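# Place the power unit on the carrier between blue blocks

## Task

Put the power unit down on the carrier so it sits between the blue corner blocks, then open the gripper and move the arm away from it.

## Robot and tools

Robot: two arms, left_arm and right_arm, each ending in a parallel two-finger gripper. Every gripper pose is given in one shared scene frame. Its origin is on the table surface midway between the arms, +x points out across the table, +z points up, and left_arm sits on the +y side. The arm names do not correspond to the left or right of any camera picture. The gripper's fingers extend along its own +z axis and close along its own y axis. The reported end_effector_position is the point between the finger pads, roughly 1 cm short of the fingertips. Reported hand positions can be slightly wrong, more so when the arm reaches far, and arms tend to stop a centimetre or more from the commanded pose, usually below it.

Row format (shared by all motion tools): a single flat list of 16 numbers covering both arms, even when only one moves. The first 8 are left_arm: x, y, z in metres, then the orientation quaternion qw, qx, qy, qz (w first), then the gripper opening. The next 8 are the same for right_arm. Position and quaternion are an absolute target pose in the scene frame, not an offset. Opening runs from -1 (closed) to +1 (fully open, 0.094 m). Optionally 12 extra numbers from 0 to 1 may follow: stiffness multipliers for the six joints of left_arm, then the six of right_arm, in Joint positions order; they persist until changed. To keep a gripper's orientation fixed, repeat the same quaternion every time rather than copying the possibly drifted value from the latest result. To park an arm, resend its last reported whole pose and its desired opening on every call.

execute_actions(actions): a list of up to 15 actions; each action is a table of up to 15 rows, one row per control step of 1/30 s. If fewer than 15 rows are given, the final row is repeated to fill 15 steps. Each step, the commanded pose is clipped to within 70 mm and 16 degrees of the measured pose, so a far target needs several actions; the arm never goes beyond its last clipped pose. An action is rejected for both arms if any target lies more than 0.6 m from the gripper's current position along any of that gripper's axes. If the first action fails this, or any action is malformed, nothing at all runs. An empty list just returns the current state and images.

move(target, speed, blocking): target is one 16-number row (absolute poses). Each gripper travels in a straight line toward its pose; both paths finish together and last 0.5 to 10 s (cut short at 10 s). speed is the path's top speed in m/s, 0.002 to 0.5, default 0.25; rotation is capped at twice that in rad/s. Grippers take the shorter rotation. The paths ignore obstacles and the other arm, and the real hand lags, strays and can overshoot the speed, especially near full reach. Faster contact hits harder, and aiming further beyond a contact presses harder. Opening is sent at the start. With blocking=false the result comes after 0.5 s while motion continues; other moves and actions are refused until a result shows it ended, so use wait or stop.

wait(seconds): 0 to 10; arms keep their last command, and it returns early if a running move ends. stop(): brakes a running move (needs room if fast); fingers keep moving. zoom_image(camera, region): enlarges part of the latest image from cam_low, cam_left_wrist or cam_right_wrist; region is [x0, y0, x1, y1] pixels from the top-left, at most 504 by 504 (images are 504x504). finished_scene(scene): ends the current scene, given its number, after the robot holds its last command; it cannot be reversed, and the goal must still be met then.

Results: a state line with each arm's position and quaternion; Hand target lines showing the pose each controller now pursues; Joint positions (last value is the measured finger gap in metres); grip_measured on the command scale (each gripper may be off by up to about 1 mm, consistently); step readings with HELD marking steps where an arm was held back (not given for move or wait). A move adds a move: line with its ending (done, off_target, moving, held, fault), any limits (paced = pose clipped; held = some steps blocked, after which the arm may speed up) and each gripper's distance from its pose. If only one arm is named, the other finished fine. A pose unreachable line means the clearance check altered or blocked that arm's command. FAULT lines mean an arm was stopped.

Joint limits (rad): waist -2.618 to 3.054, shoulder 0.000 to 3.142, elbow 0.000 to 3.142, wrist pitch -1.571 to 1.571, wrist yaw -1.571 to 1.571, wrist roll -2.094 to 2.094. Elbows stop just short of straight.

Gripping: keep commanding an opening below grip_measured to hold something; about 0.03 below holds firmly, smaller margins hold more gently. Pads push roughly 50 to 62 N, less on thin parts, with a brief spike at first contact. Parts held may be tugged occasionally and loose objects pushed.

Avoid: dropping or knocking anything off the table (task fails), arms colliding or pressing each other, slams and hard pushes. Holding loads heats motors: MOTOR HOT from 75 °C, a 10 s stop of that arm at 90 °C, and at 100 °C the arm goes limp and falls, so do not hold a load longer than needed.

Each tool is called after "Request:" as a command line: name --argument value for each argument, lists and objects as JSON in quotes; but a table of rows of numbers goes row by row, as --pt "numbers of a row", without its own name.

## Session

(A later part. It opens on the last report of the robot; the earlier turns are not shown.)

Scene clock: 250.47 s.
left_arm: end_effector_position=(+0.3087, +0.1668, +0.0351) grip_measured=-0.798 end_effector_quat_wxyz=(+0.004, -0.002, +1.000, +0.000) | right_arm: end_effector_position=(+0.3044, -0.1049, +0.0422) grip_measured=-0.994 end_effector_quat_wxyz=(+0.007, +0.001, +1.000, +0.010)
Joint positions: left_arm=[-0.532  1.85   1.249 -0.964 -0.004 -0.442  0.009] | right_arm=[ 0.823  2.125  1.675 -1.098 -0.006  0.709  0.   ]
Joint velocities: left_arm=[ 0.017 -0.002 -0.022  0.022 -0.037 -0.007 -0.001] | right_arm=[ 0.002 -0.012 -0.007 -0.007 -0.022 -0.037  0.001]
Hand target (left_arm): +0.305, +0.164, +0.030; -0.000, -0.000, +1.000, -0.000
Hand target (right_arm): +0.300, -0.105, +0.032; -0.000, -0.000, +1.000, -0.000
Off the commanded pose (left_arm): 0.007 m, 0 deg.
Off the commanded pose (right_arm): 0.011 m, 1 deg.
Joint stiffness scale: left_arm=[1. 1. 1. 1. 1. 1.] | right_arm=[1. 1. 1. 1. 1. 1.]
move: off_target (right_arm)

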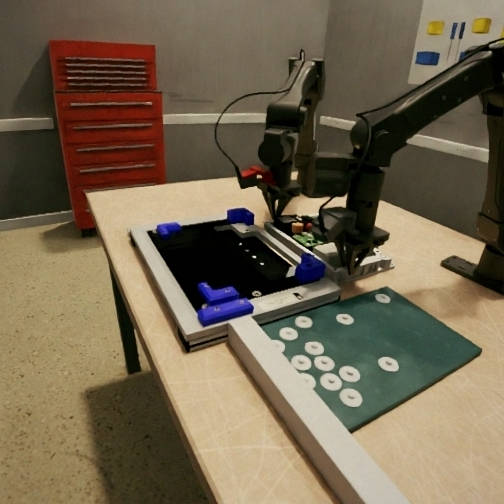

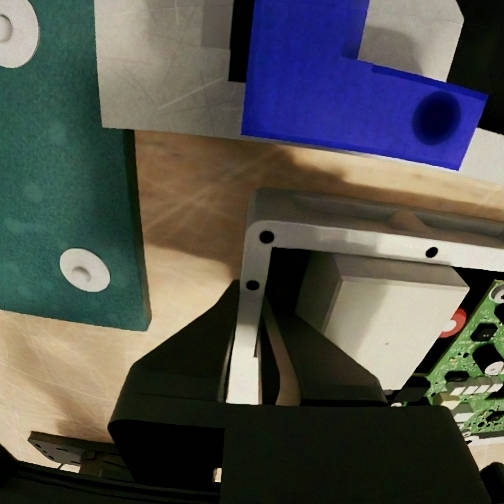

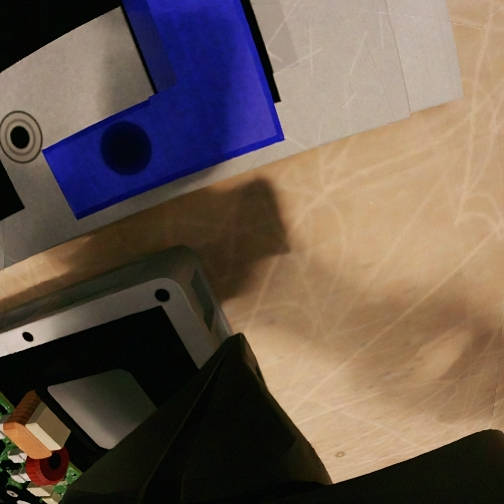

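Right finger was on the wall; shift +y more.

Request:
move --target '[0.305,0.164,0.03,0,0,1,0,-1,0.30,-0.1,0.075,0,0,1,0,-0.3]' --speed 0.08

Request:
move --target '[0.305,0.164,0.03,0,0,1,0,-1,0.30,-0.09,0.03,0,0,1,0,-0.3]' --speed 0.04

Request:
move --target '[0.305,0.164,0.03,0,0,1,0,-1,0.30,-0.09,0.03,0,0,1,0,-1]' --speed 0.04

Scene clock: 259.03 s.
left_arm: end_effector_position=(+0.3084, +0.1673, +0.0351) grip_measured=-0.798 end_effector_quat_wxyz=(+0.003, -0.002, +1.000, +0.001) | right_arm: end_effector_position=(+0.3027, -0.1035, +0.0726) grip_measured=-0.302 end_effector_quat_wxyz=(+0.003, +0.001, +1.000, -0.001)
Joint positions: left_arm=[-0.531  1.85   1.249 -0.966 -0.005 -0.442  0.009] | right_arm=[ 0.833  2.125  1.797 -1.24   0.006  0.718  0.033]
Joint velocities: left_arm=[-0.002 -0.002 -0.002 -0.022  0.007 -0.022 -0.   ] | right_arm=[ 0.002 -0.002 -0.012  0.007  0.007 -0.022 -0.   ]
Hand target (left_arm): +0.305, +0.164, +0.030; -0.000, -0.000, +1.000, +0.000
Hand target (right_arm): +0.300, -0.100, +0.075; +0.000, +0.000, +1.000, +0.000
Off the commanded pose (left_arm): 0.007 m, 0 deg.
Off the commanded pose (right_arm): 0.005 m, 0 deg.
Joint stiffness scale: left_arm=[1. 1. 1. 1. 1. 1.] | right_arm=[1. 1. 1. 1. 1. 1.]
move: done

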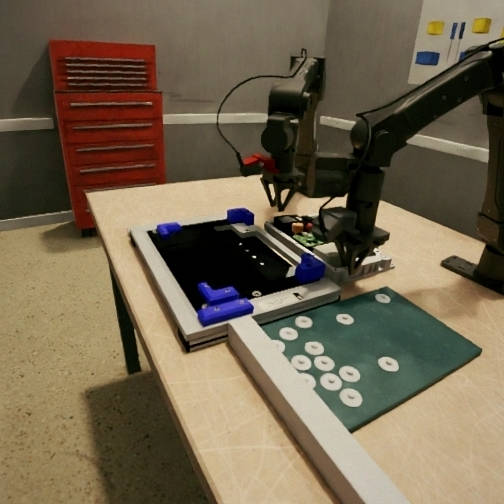

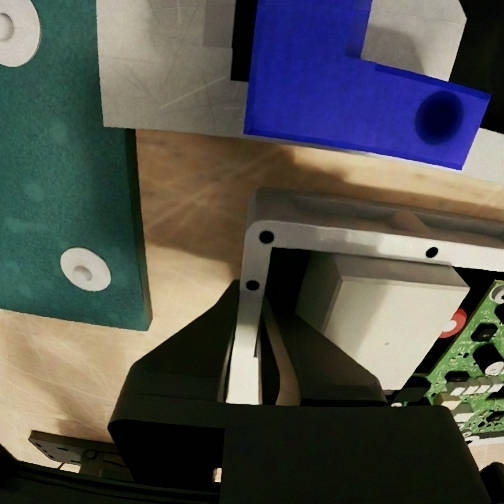

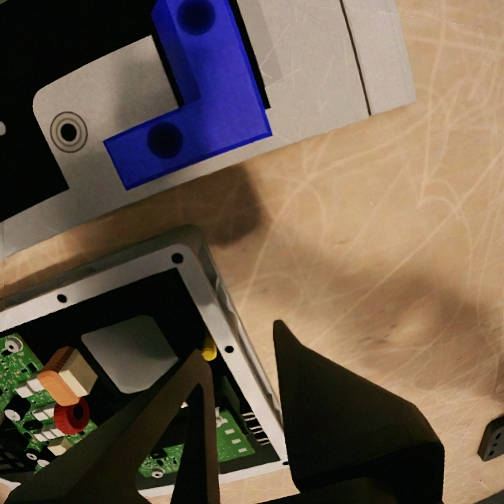

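Scene clock: 260.40 s.
left_arm: end_effector_position=(+0.3084, +0.1673, +0.0351) grip_measured=-0.798 end_effector_quat_wxyz=(+0.003, -0.002, +1.000, +0.001) | right_arm: end_effector_position=(+0.3035, -0.1010, +0.0439) grip_measured=-0.302 end_effector_quat_wxyz=(+0.002, +0.008, +1.000, -0.005)
Joint positions: left_arm=[-0.531  1.85   1.249 -0.966 -0.005 -0.442  0.009] | right_arm=[ 0.839  2.158  1.734 -1.15   0.01   0.738  0.033]
Joint velocities: left_arm=[ 0.012  0.017 -0.007 -0.007  0.007  0.022  0.   ] | right_arm=[-0.002 -0.012 -0.002 -0.007  0.022  0.007 -0.   ]
Hand target (left_arm): +0.305, +0.164, +0.030; -0.000, +0.000, +1.000, -0.000
Hand target (right_arm): +0.300, -0.091, +0.030; -0.000, +0.000, +1.000, -0.000
Off the commanded pose (left_arm): 0.007 m, 0 deg.
Off the commanded pose (right_arm): 0.018 m, 1 deg.
Joint stiffness scale: left_arm=[1. 1. 1. 1. 1. 1.] | right_arm=[1. 1. 1. 1. 1. 1.]
move: off_target (right_arm)

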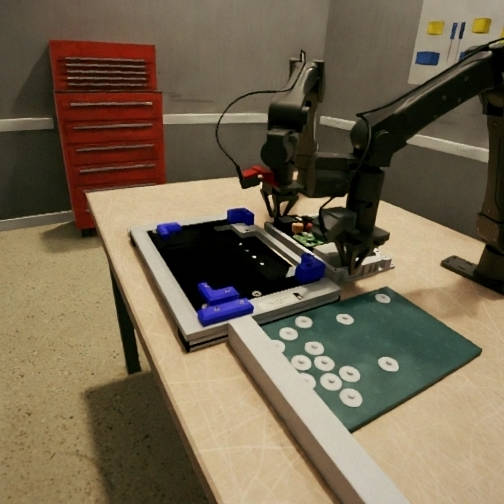

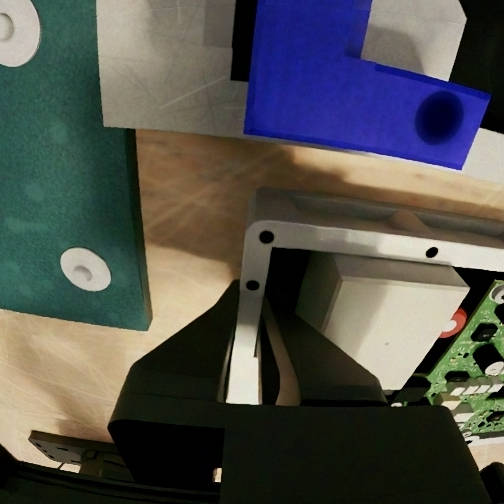

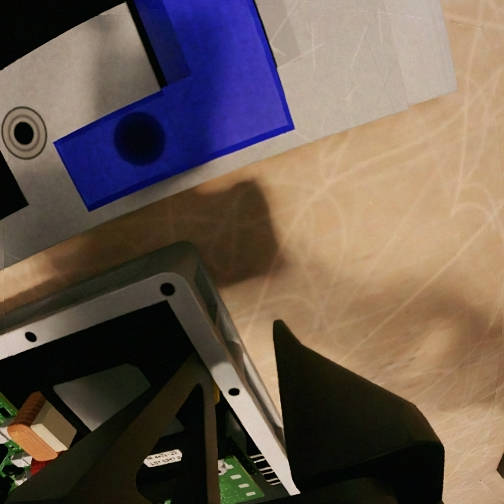

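Scene clock: 261.10 s.
left_arm: end_effector_position=(+0.3088, +0.1653, +0.0351) grip_measured=-0.798 end_effector_quat_wxyz=(+0.003, -0.002, +1.000, -0.004) | right_arm: end_effector_position=(+0.3037, -0.0923, +0.0436) grip_measured=-0.831 end_effector_quat_wxyz=(+0.004, +0.005, +1.000, +0.010)
Joint positions: left_arm=[-0.531  1.85   1.249 -0.961  0.004 -0.442  0.009] | right_arm=[ 0.846  2.158  1.734 -1.126 -0.009  0.739  0.008]
Joint velocities: left_arm=[ 0.007 -0.007 -0.007 -0.022  0.022  0.066  0.001] | right_arm=[-0.012  0.002  0.002  0.007 -0.081  0.037 -0.   ]
Hand target (left_arm): +0.305, +0.164, +0.030; -0.000, +0.000, +1.000, -0.000
Hand target (right_arm): +0.300, -0.090, +0.030; -0.000, -0.000, +1.000, -0.000
Off the commanded pose (left_arm): 0.006 m, 1 deg.
Off the commanded pose (right_arm): 0.014 m, 1 deg.
Joint stiffness scale: left_arm=[1. 1. 1. 1. 1. 1.] | right_arm=[1. 1. 1. 1. 1. 1.]
move: off_target (right_arm)

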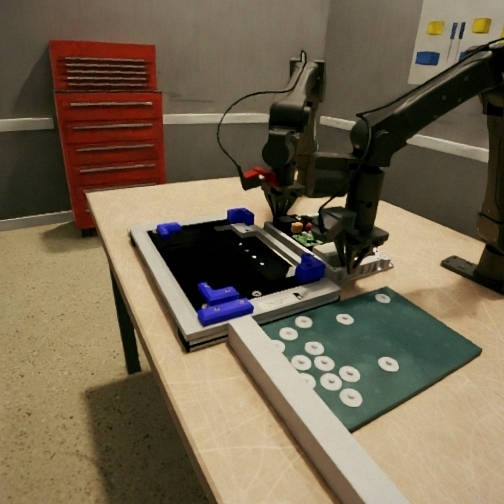

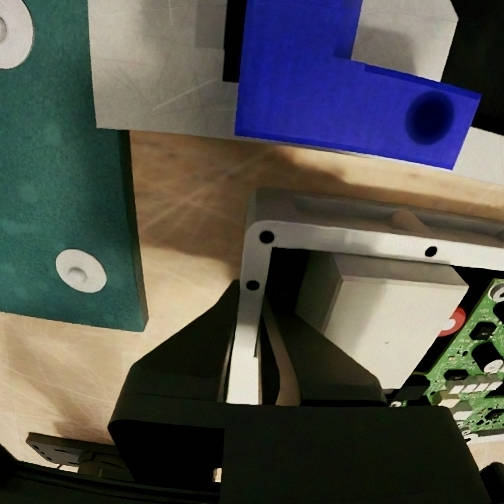

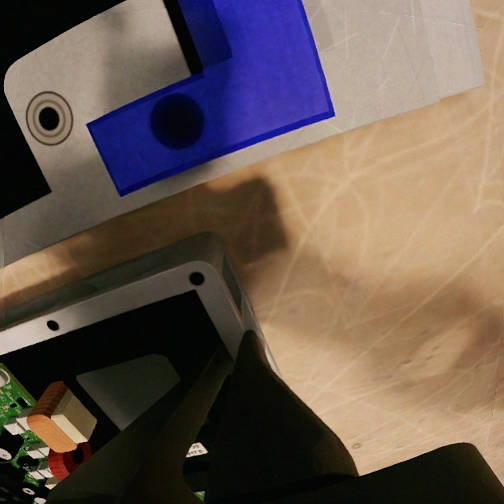

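Request:
move --target '[0.305,0.164,0.13,0,0,1,0,-1,0.30,-0.09,0.135,0,0,1,0,-1]' --speed 0.06

Request:
move --target '[0.495,0.144,0.13,0,0,1,0,-1,0.49,-0.11,0.135,0,0,1,0,-1]' --speed 0.07

Scene clock: 277.83 s.
left_arm: end_effector_position=(+0.3099, +0.1641, +0.1028) grip_measured=-0.798 end_effector_quat_wxyz=(-0.009, -0.004, +1.000, -0.000) | right_arm: end_effector_position=(+0.3067, -0.0948, +0.1150) grip_measured=-0.831 end_effector_quat_wxyz=(-0.002, +0.007, +1.000, -0.011)
Joint positions: left_arm=[-0.531  1.82   1.488 -1.254  0.008 -0.446  0.009] | right_arm=[ 0.846  2.194  2.074 -1.47   0.013  0.743  0.008]
Joint velocities: left_arm=[ 0.007 -0.017  0.002  0.007  0.066 -0.051 -0.001] | right_arm=[ 0.002 -0.017  0.002 -0.037  0.007 -0.066  0.001]
Hand target (left_arm): +0.303, +0.165, +0.129; +0.001, +0.000, +1.000, -0.001
Hand target (right_arm): +0.300, -0.090, +0.134; +0.000, +0.000, +1.000, +0.001
Off the commanded pose (left_arm): 0.028 m, 1 deg.
Off the commanded pose (right_arm): 0.022 m, 2 deg.
Joint stiffness scale: left_arm=[1. 1. 1. 1. 1. 1.] | right_arm=[1. 1. 1. 1. 1. 1.]
move: off_target (left_arm, right_arm)

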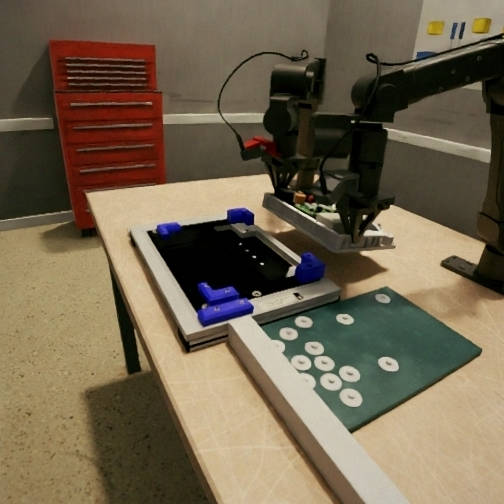

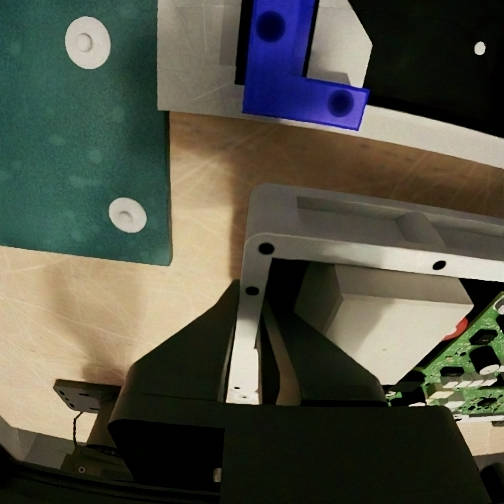

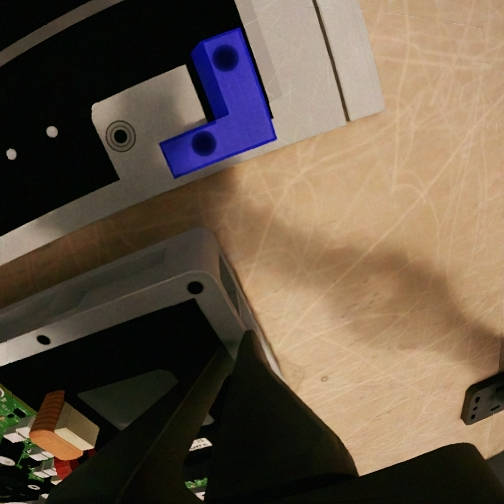

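Scene clock: 280.97 s.
left_arm: end_effector_position=(+0.3438, +0.1696, +0.0643) grip_measured=-0.786 end_effector_quat_wxyz=(-0.166, -0.007, +0.986, +0.028) | right_arm: end_effector_position=(+0.4861, -0.1099, +0.1417) grip_measured=-0.994 end_effector_quat_wxyz=(+0.158, +0.002, +0.983, +0.096)
Joint positions: left_arm=[-0.449  2.273  1.949 -1.578  0.065 -0.361  0.01 ] | right_arm=[ 0.598  2.602  2.853 -1.45  -0.023  0.49   0.   ]
Joint velocities: left_arm=[ 0.007  0.002  0.007  0.007 -0.007 -0.066 -0.   ] | right_arm=[ 0.002 -0.007  0.002  0.037 -0.037  0.066  0.   ]
Hand target (left_arm): +0.413, +0.162, +0.103; -0.024, -0.006, +1.000, +0.005
Hand target (right_arm): +0.490, -0.112, +0.135; +0.159, +0.000, +0.983, +0.088
Off the commanded pose (left_arm): 0.167 m, 19 deg; position and orientation clipped at the last step of the last action.
Off the commanded pose (right_arm): 0.008 m, 21 deg; orientation clipped at the last step of the last action.
Joint stiffness scale: left_arm=[1. 1. 1. 1. 1. 1.] | right_arm=[1. 1. 1. 1. 1. 1.]
elbow stopped short (right arm): the move would have taken joint 3 (elbow) straighter than the controller allows; a more bent joint 3 avoids this.
move: off_target (left_arm, right_arm); limits=paced

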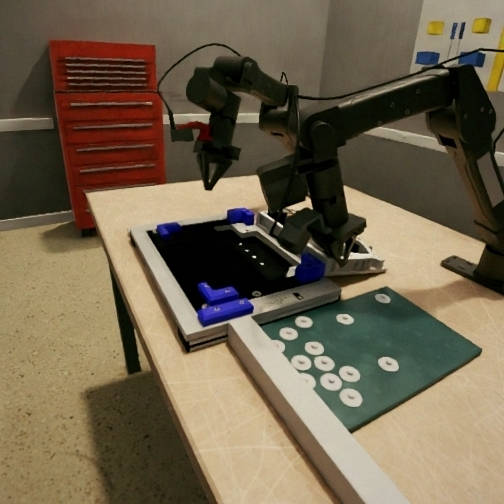

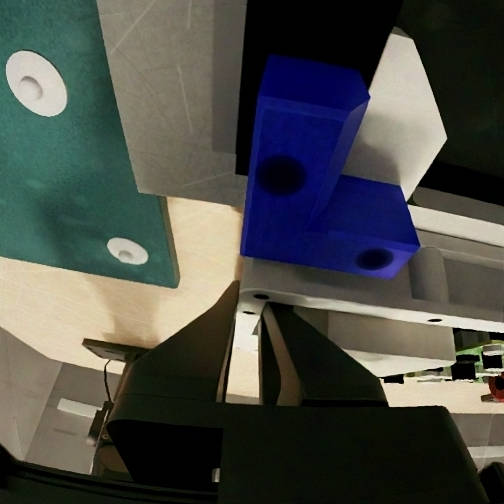

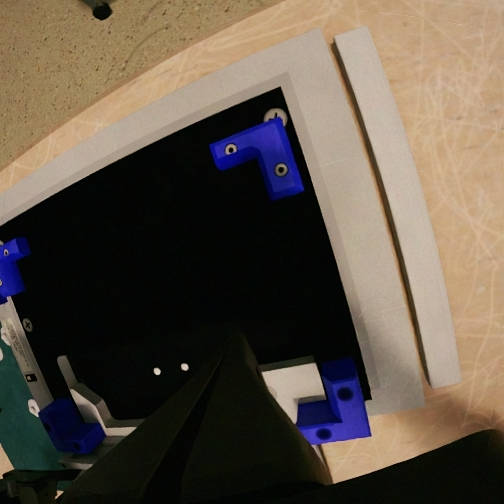

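Request:
move --target '[0.30,0.164,0.09,0,0,1,0,-1,0.35,-0.15,0.2,0,0,1,0,-0.3]' --speed 0.05

Request:
move --target '[0.30,0.164,0.035,0,0,1,0,-1,0.3,-0.1,0.18,0,0,1,0,-0.3]' --speed 0.05

Scene clock: 292.93 s.
left_arm: end_effector_position=(+0.3024, +0.1687, +0.0718) grip_measured=-0.798 end_effector_quat_wxyz=(-0.026, -0.032, +0.999, +0.002) | right_arm: end_effector_position=(+0.3546, -0.1468, +0.1968) grip_measured=-0.302 end_effector_quat_wxyz=(+0.064, +0.003, +0.997, +0.050)
Joint positions: left_arm=[-0.522  1.835  1.381 -1.165  0.019 -0.494  0.01 ] | right_arm=[ 0.667  2.102  2.251 -1.559 -0.018  0.557  0.033]
Joint velocities: left_arm=[-0.007 -0.012 -0.017 -0.007  0.022 -0.095  0.001] | right_arm=[-0.017  0.002 -0.017 -0.022  0.037  0.066 -0.001]
Hand target (left_arm): +0.300, +0.163, +0.089; -0.001, +0.001, +1.000, -0.000
Hand target (right_arm): +0.349, -0.148, +0.199; +0.064, +0.002, +0.997, +0.042
Off the commanded pose (left_arm): 0.019 m, 5 deg.
Off the commanded pose (right_arm): 0.006 m, 9 deg.
Joint stiffness scale: left_arm=[1. 1. 1. 1. 1. 1.] | right_arm=[1. 1. 1. 1. 1. 1.]
joint sent to its limit (right arm) — the command would take joint 4 (wrist pitch) past its lower limit, so that joint was sent only as far as its limit.
move: off_target (left_arm, right_arm)

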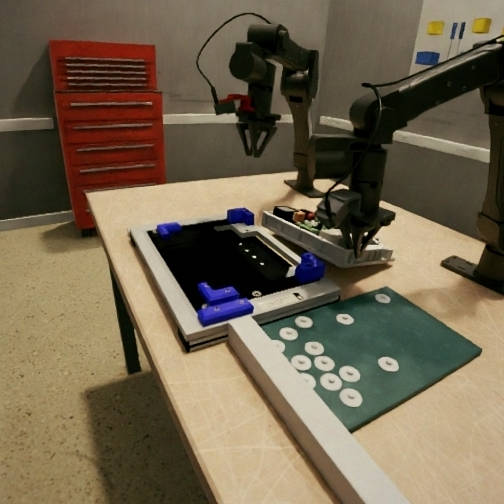

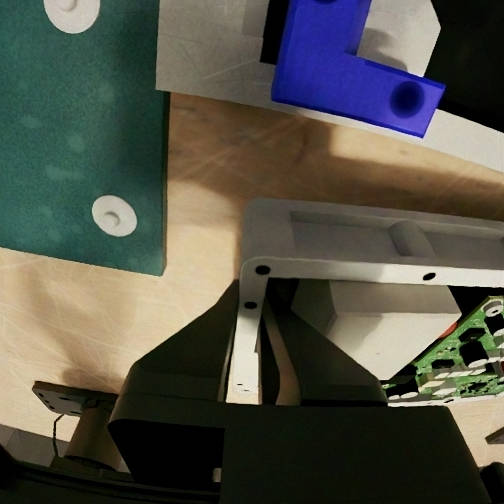

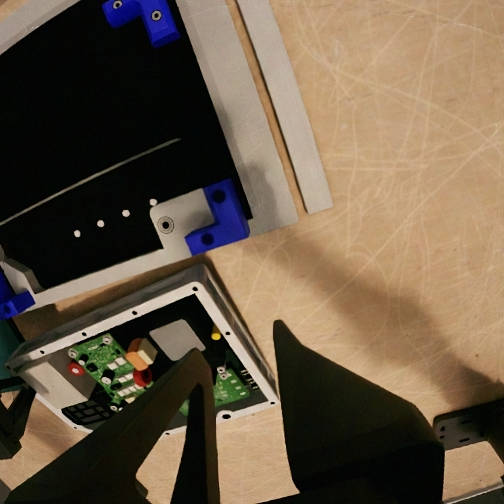

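Scene clock: 294.87 s.
left_arm: end_effector_position=(+0.3009, +0.1698, +0.0343) grip_measured=-0.798 end_effector_quat_wxyz=(-0.020, -0.041, +0.999, -0.003) | right_arm: end_effector_position=(+0.3046, -0.0966, +0.1798) grip_measured=-0.302 end_effector_quat_wxyz=(+0.032, -0.000, +0.999, +0.038)
Joint positions: left_arm=[-0.518  1.855  1.252 -1.     0.024 -0.506  0.009] | right_arm=[ 0.834  2.102  2.188 -1.559 -0.016  0.717  0.033]
Joint velocities: left_arm=[ 0.002 -0.002 -0.002 -0.022 -0.022 -0.037  0.001] | right_arm=[-0.002  0.017  0.007  0.022  0.022 -0.022 -0.001]
Hand target (left_arm): +0.301, +0.164, +0.035; -0.001, -0.001, +1.000, +0.000
Hand target (right_arm): +0.300, -0.100, +0.179; +0.031, +0.001, +0.999, +0.028
Off the commanded pose (left_arm): 0.006 m, 5 deg.
Off the commanded pose (right_arm): 0.006 m, 6 deg.
Joint stiffness scale: left_arm=[1. 1. 1. 1. 1. 1.] | right_arm=[1. 1. 1. 1. 1. 1.]
joint sent to its limit (right arm) — the command would take joint 4 (wrist pitch) past its lower limit, so that joint was sent only as far as its limit.
move: off_target (left_arm, right_arm)

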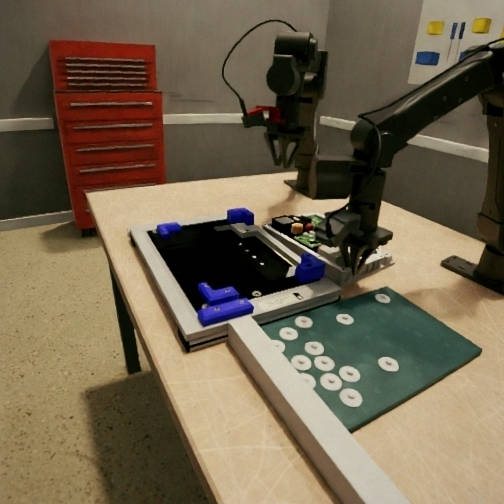

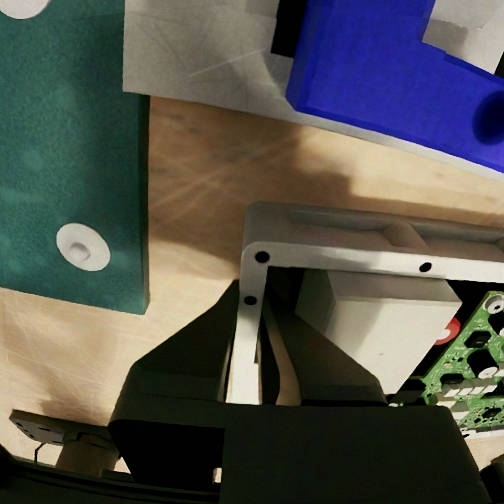

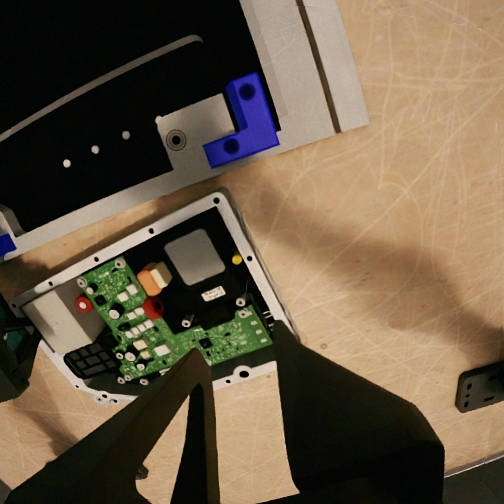

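Request:
move --target "[0.305,-0.0+0.164,0.035,0,0,1,0,-1,0.31,-0.098,0.075,0,0,1,0,-0.3]"

Request:
move --target '[0.30,0.164,0.035,0,0,1,0,-1,0.31,-0.098,0.075,0,0,1,0,-0.3]' --speed 0.1


Scene clock: 308.93 s.
left_arm: end_effector_position=(+0.3008, +0.1697, +0.0343) grip_measured=-0.798 end_effector_quat_wxyz=(-0.020, -0.040, +0.999, -0.004) | right_arm: end_effector_position=(+0.3075, -0.0941, +0.0807) grip_measured=-0.302 end_effector_quat_wxyz=(-0.002, +0.001, +1.000, +0.009)
Joint positions: left_arm=[-0.518  1.855  1.252 -1.     0.024 -0.505  0.009] | right_arm=[ 0.834  2.158  1.881 -1.284 -0.016  0.719  0.033]
Joint velocities: left_arm=[ 0.002 -0.007  0.022 -0.022 -0.007 -0.051 -0.   ] | right_arm=[-0.017  0.007 -0.002  0.037 -0.022  0.007 -0.001]
Hand target (left_arm): +0.300, +0.164, +0.035; -0.002, -0.001, +1.000, +0.000
Hand target (right_arm): +0.310, -0.098, +0.075; -0.000, +0.001, +1.000, +0.000
Off the commanded pose (left_arm): 0.006 m, 5 deg.
Off the commanded pose (right_arm): 0.007 m, 1 deg.
Joint stiffness scale: left_arm=[1. 1. 1. 1. 1. 1.] | right_arm=[1. 1. 1. 1. 1. 1.]
move: off_target (left_arm)

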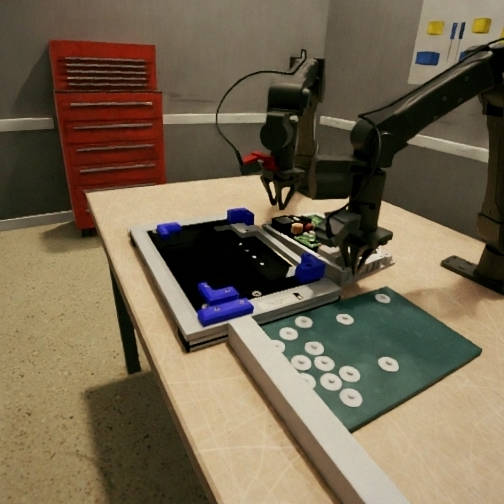

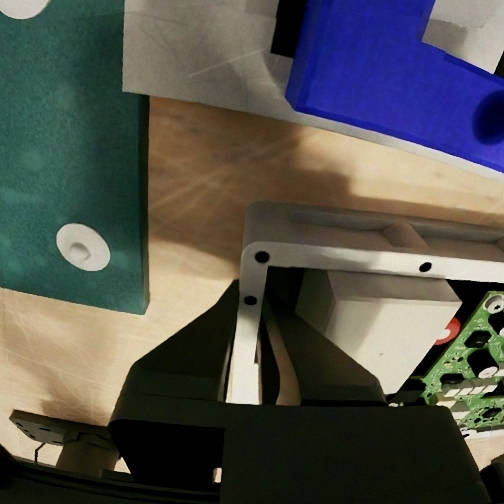

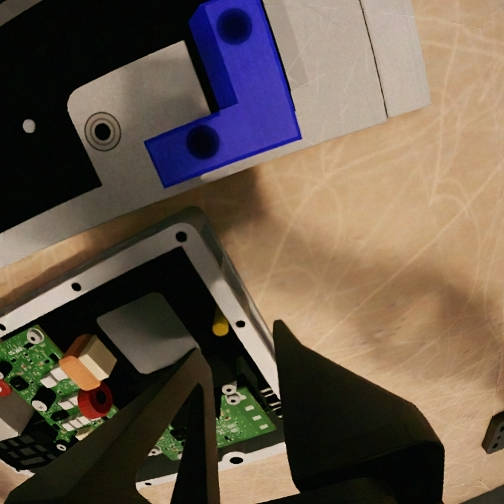

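Request:
move --target '[0.30,0.164,0.035,0,0,1,0,-1,0.31,-0.096,0.025,0,0,1,0,-0.3]' --speed 0.04

Request:
move --target '[0.30,0.164,0.035,0,0,1,0,-1,0.31,-0.096,0.025,0,0,1,0,-1]' --speed 0.04

Request:
move --target '[0.30,0.164,0.17,0,0,1,0,-1,0.31,-0.096,0.165,0,0,1,0,-1]' --speed 0.06

Request:
move --target '[0.40,0.154,0.18,0.09,0,0.996,0,-1,0.41,-0.106,0.175,0.09,0,0.996,0,-1]' --speed 0.05

Scene clock: 320.27 s.
left_arm: end_effector_position=(+0.3008, +0.1697, +0.0343) grip_measured=-0.798 end_effector_quat_wxyz=(-0.020, -0.040, +0.999, -0.004) | right_arm: end_effector_position=(+0.3082, -0.0935, +0.0629) grip_measured=-0.302 end_effector_quat_wxyz=(+0.011, +0.001, +1.000, +0.020)
Joint positions: left_arm=[-0.518  1.855  1.252 -1.     0.024 -0.505  0.009] | right_arm=[ 0.834  2.134  1.771 -1.166 -0.016  0.718  0.033]
Joint velocities: left_arm=[-0.007  0.007  0.012  0.007  0.081 -0.007 -0.001] | right_arm=[-0.012  0.007  0.007 -0.11  -0.007  0.007 -0.001]
Hand target (left_arm): +0.300, +0.164, +0.035; -0.001, -0.001, +1.000, +0.000
Hand target (right_arm): +0.308, -0.098, +0.027; -0.001, -0.000, +1.000, -0.001
Off the commanded pose (left_arm): 0.006 m, 5 deg.
Off the commanded pose (right_arm): 0.038 m, 3 deg.
Joint stiffness scale: left_arm=[1. 1. 1. 1. 1. 1.] | right_arm=[1. 1. 1. 1. 1. 1.]
move: off_target (left_arm, right_arm)

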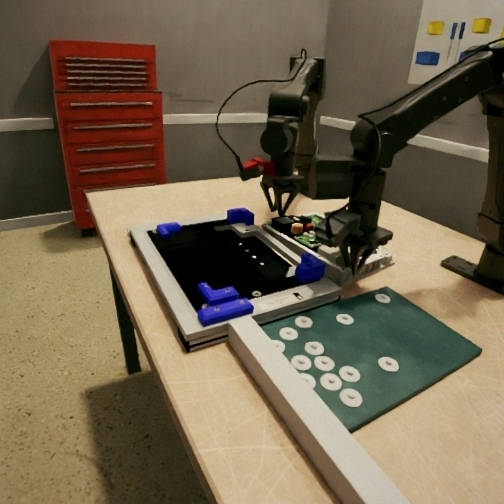

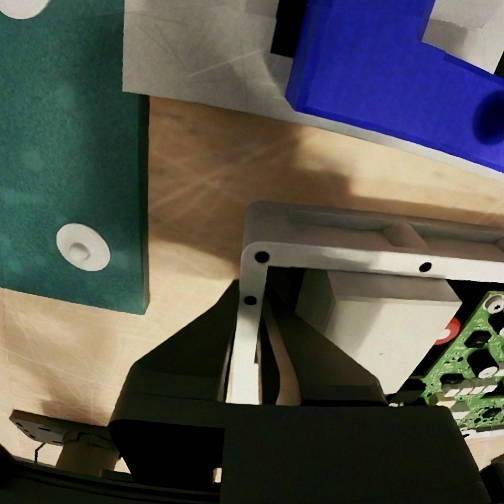

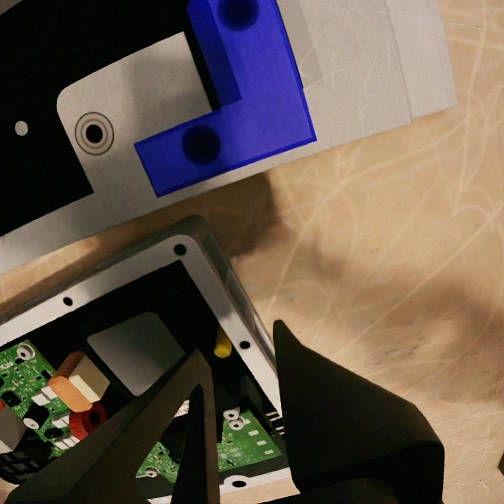

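Scene clock: 321.63 s.
left_arm: end_effector_position=(+0.3008, +0.1697, +0.0343) grip_measured=-0.798 end_effector_quat_wxyz=(-0.020, -0.040, +0.999, -0.004) | right_arm: end_effector_position=(+0.3099, -0.0912, +0.0471) grip_measured=-0.994 end_effector_quat_wxyz=(+0.007, +0.001, +1.000, +0.019)
Joint positions: left_arm=[-0.518  1.855  1.252 -1.     0.024 -0.505  0.009] | right_arm=[ 0.834  2.162  1.752 -1.126 -0.019  0.718  0.   ]
Joint velocities: left_arm=[ 0.012  0.002 -0.002 -0.007  0.051 -0.081 -0.   ] | right_arm=[-0.012  0.017 -0.017 -0.022  0.066  0.051 -0.   ]
Hand target (left_arm): +0.300, +0.164, +0.035; -0.001, -0.001, +1.000, +0.000
Hand target (right_arm): +0.309, -0.096, +0.026; -0.000, +0.000, +1.000, +0.000
Off the commanded pose (left_arm): 0.006 m, 5 deg.
Off the commanded pose (right_arm): 0.023 m, 2 deg.
Joint stiffness scale: left_arm=[1. 1. 1. 1. 1. 1.] | right_arm=[1. 1. 1. 1. 1. 1.]
move: off_target (left_arm, right_arm)

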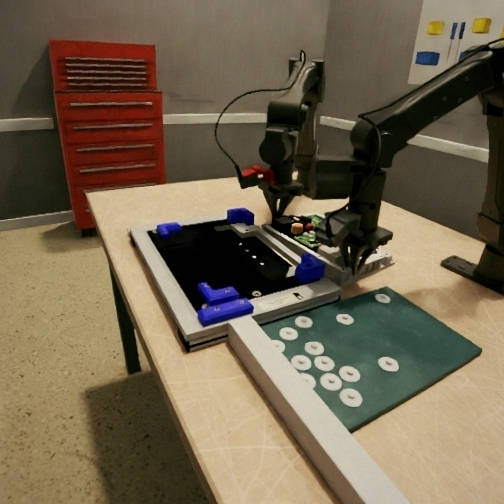

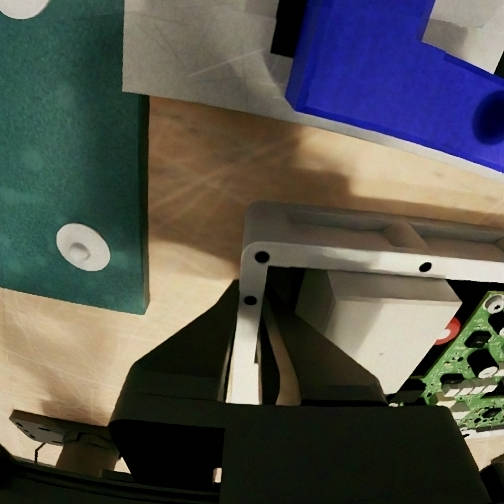

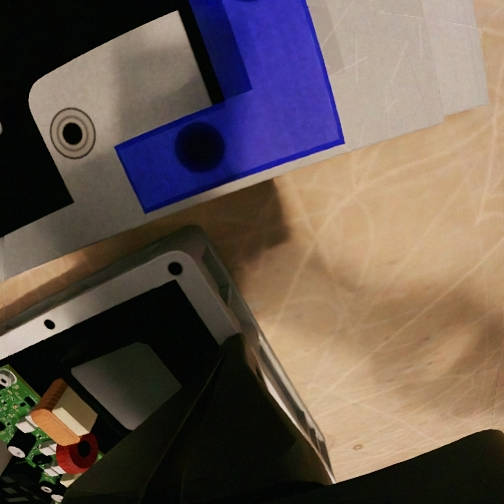

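Scene clock: 324.33 s.
left_arm: end_effector_position=(+0.3015, +0.1781, +0.1296) grip_measured=-0.788 end_effector_quat_wxyz=(-0.025, -0.017, +0.999, +0.045) | right_arm: end_effector_position=(+0.3080, -0.0933, +0.1514) grip_measured=-0.994 end_effector_quat_wxyz=(+0.006, +0.001, +1.000, +0.017)
Joint positions: left_arm=[-0.539  1.831  1.603 -1.429 -0.058 -0.483  0.01 ] | right_arm=[ 0.834  2.175  2.19  -1.555 -0.017  0.718  0.   ]
Joint velocities: left_arm=[-0.012  0.007 -0.012 -0.007 -0.022  0.007 -0.002] | right_arm=[ 0.012 -0.002 -0.007 -0.037 -0.007 -0.022 -0.   ]
Hand target (left_arm): +0.297, +0.167, +0.168; +0.002, +0.001, +1.000, +0.000
Hand target (right_arm): +0.310, -0.096, +0.164; +0.021, +0.000, +1.000, +0.019
Off the commanded pose (left_arm): 0.043 m, 6 deg.
Off the commanded pose (right_arm): 0.014 m, 2 deg.
Joint stiffness scale: left_arm=[1. 1. 1. 1. 1. 1.] | right_arm=[1. 1. 1. 1. 1. 1.]
joint sent to its limit (right arm) — the command would take joint 4 (wrist pitch) past its lower limit, so that joint was sent only as far as its limit.
move: off_target (left_arm, right_arm)

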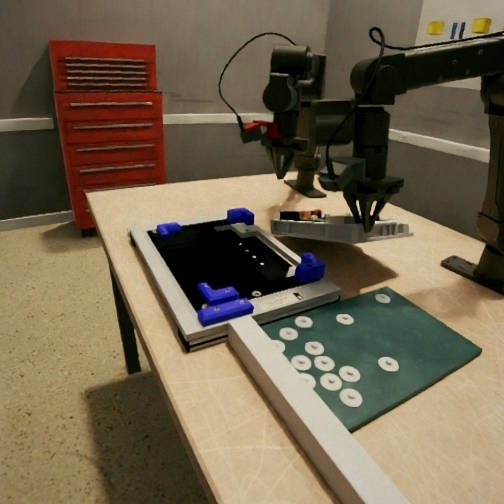

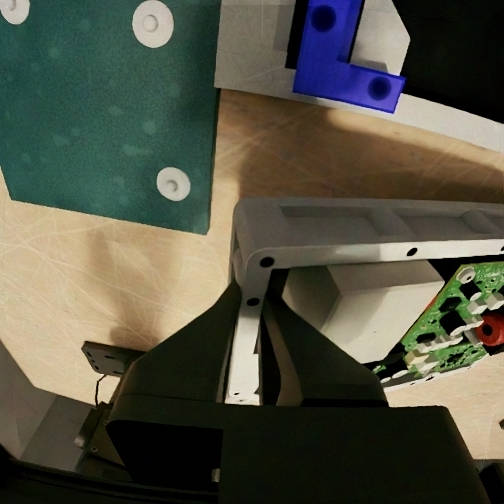

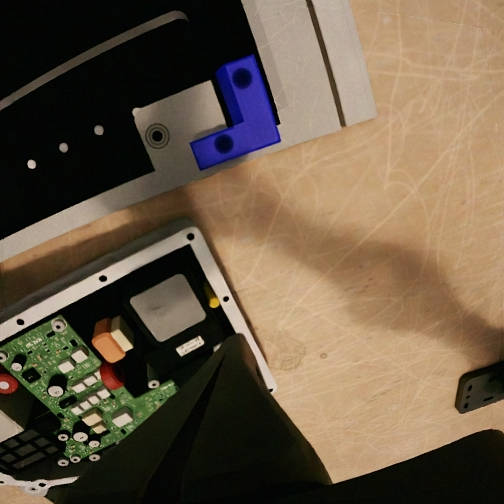

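Scene clock: 327.13 s.
left_arm: end_effector_position=(+0.3613, +0.1650, +0.1430) grip_measured=-0.786 end_effector_quat_wxyz=(-0.004, +0.040, +0.998, +0.051) | right_arm: end_effector_position=(+0.4051, -0.1014, +0.1785) grip_measured=-0.994 end_effector_quat_wxyz=(+0.126, -0.004, +0.991, +0.035)
Joint positions: left_arm=[-0.518  2.047  1.954 -1.525 -0.091 -0.347  0.01 ] | right_arm=[ 0.729  2.366  2.601 -1.557  0.085  0.593  0.   ]
Joint velocities: left_arm=[ 0.002  0.012  0.017 -0.007 -0.022 -0.037  0.001] | right_arm=[-0.022 -0.002 -0.012 -0.007  0.007 -0.022 -0.   ]
Hand target (left_arm): +0.395, +0.159, +0.184; +0.090, +0.002, +0.996, +0.000
Hand target (right_arm): +0.410, -0.107, +0.175; +0.126, -0.003, +0.992, +0.024
Off the commanded pose (left_arm): 0.055 m, 13 deg.
Off the commanded pose (right_arm): 0.008 m, 6 deg.
Joint stiffness scale: left_arm=[1. 1. 1. 1. 1. 1.] | right_arm=[1. 1. 1. 1. 1. 1.]
joint sent to its limit (right arm) — the command would take joint 4 (wrist pitch) past its lower limit, so that joint was sent only as far as its limit.
move: off_target (left_arm, right_arm)

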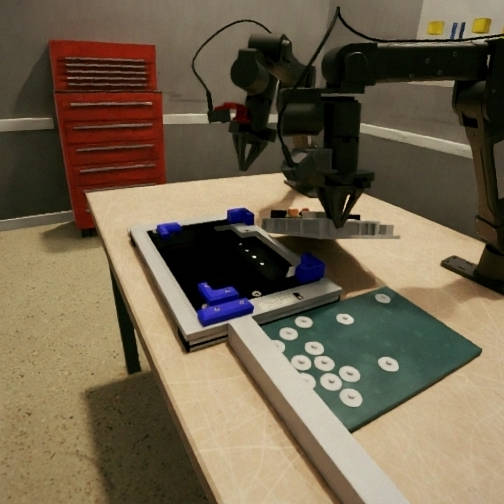

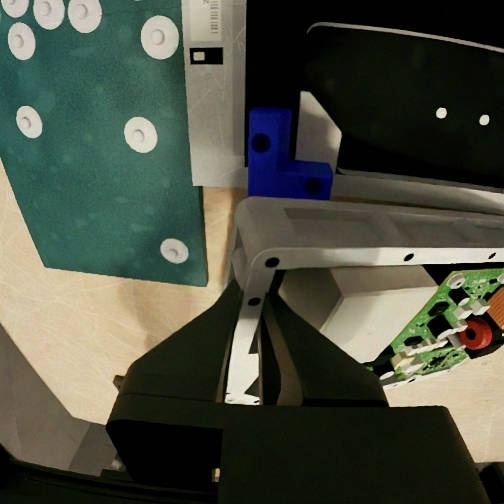

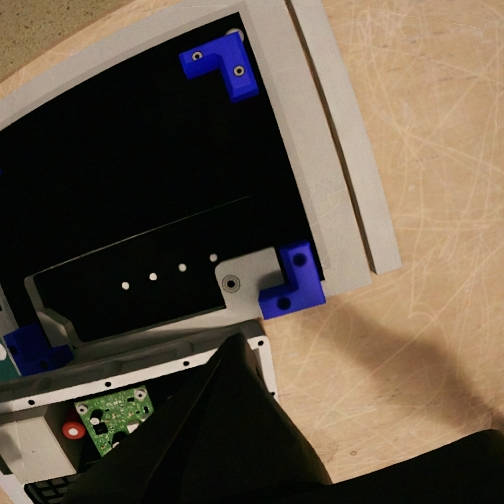

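Request:
move --target '[0.29,0.164,0.1,0,0,1,0,-1,0.33,-0.16,0.18,0,0,1,0,-0.3]' --speed 0.05

Request:
move --target '[0.29,0.164,0.035,0,0,1,0,-1,0.33,-0.16,0.15,0,0,1,0,-0.3]' --speed 0.04

Scene clock: 334.97 s.
left_arm: end_effector_position=(+0.2919, +0.1747, +0.0802) grip_measured=-0.798 end_effector_quat_wxyz=(-0.026, -0.016, +0.999, +0.022) | right_arm: end_effector_position=(+0.3319, -0.1534, +0.1761) grip_measured=-0.302 end_effector_quat_wxyz=(+0.029, -0.001, +0.999, +0.016)
Joint positions: left_arm=[-0.539  1.802  1.372 -1.208 -0.016 -0.479  0.009] | right_arm=[ 0.692  2.07   2.126 -1.56   0.006  0.574  0.033]
Joint velocities: left_arm=[ 0.002 -0.017 -0.007 -0.022  0.022  0.022  0.   ] | right_arm=[ 0.002  0.002 -0.002  0.037 -0.022 -0.037 -0.   ]
Hand target (left_arm): +0.291, +0.163, +0.099; -0.001, +0.000, +1.000, -0.000
Hand target (right_arm): +0.329, -0.159, +0.179; +0.025, +0.001, +1.000, +0.017
Off the commanded pose (left_arm): 0.023 m, 4 deg.
Off the commanded pose (right_arm): 0.008 m, 4 deg.
Joint stiffness scale: left_arm=[1. 1. 1. 1. 1. 1.] | right_arm=[1. 1. 1. 1. 1. 1.]
joint sent to its limit (right arm) — the command would take joint 4 (wrist pitch) past its lower limit, so that joint was sent only as far as its limit.
move: off_target (left_arm, right_arm)

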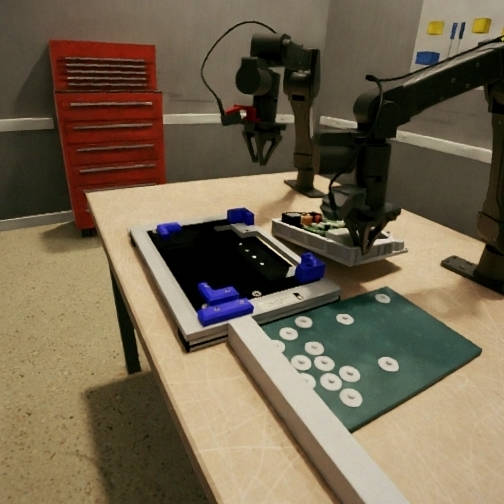

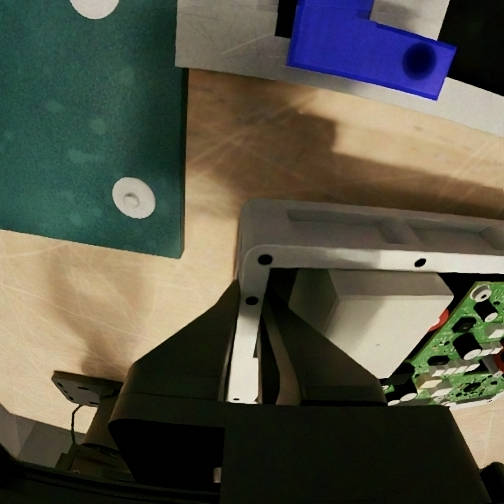

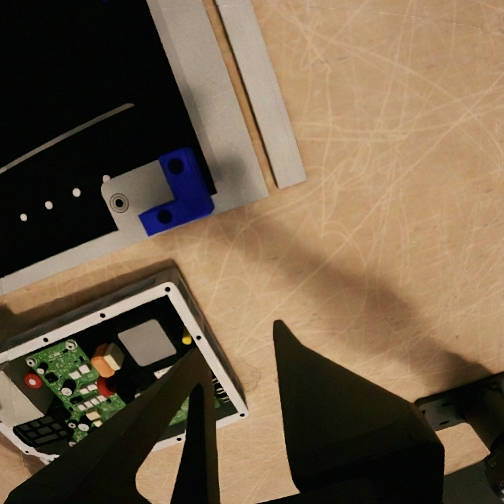

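Scene clock: 336.37 s.
left_arm: end_effector_position=(+0.2878, +0.1709, +0.0349) grip_measured=-0.799 end_effector_quat_wxyz=(-0.023, -0.016, +1.000, +0.003) | right_arm: end_effector_position=(+0.3272, -0.1565, +0.1621) grip_measured=-0.302 end_effector_quat_wxyz=(+0.014, -0.003, +1.000, +0.006)
Joint positions: left_arm=[-0.537  1.821  1.211 -1.004  0.016 -0.476  0.009] | right_arm=[ 0.692  2.07   2.071 -1.542  0.006  0.569  0.033]
Joint velocities: left_arm=[-0.002 -0.017  0.002 -0.051  0.007 -0.037 -0.001] | right_arm=[-0.012 -0.002  0.012 -0.022 -0.022 -0.051  0.001]
Hand target (left_arm): +0.291, +0.164, +0.035; -0.001, +0.000, +1.000, -0.000
Hand target (right_arm): +0.330, -0.160, +0.150; +0.000, +0.001, +1.000, +0.000
Off the commanded pose (left_arm): 0.007 m, 3 deg.
Off the commanded pose (right_arm): 0.013 m, 2 deg.
Joint stiffness scale: left_arm=[1. 1. 1. 1. 1. 1.] | right_arm=[1. 1. 1. 1. 1. 1.]
move: off_target (left_arm, right_arm)

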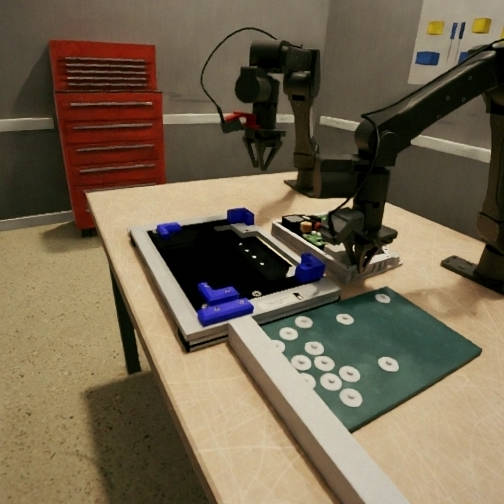

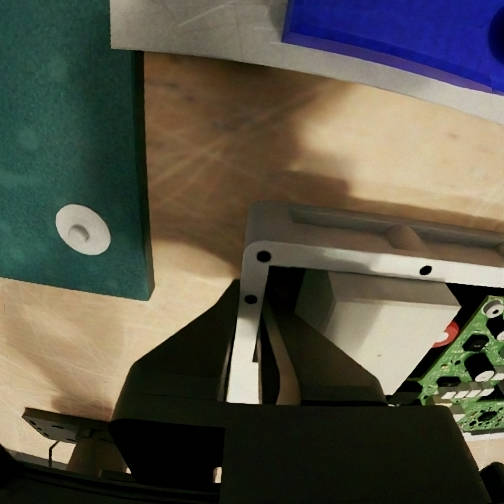

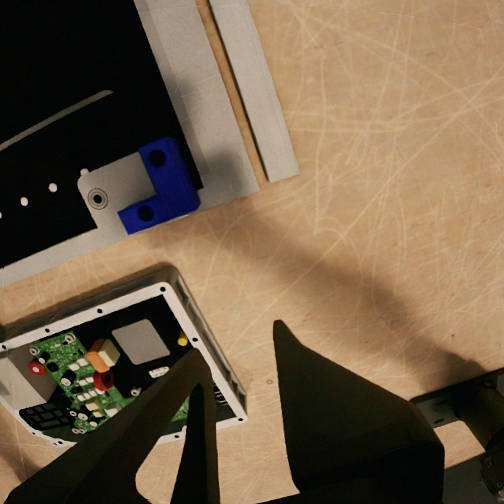

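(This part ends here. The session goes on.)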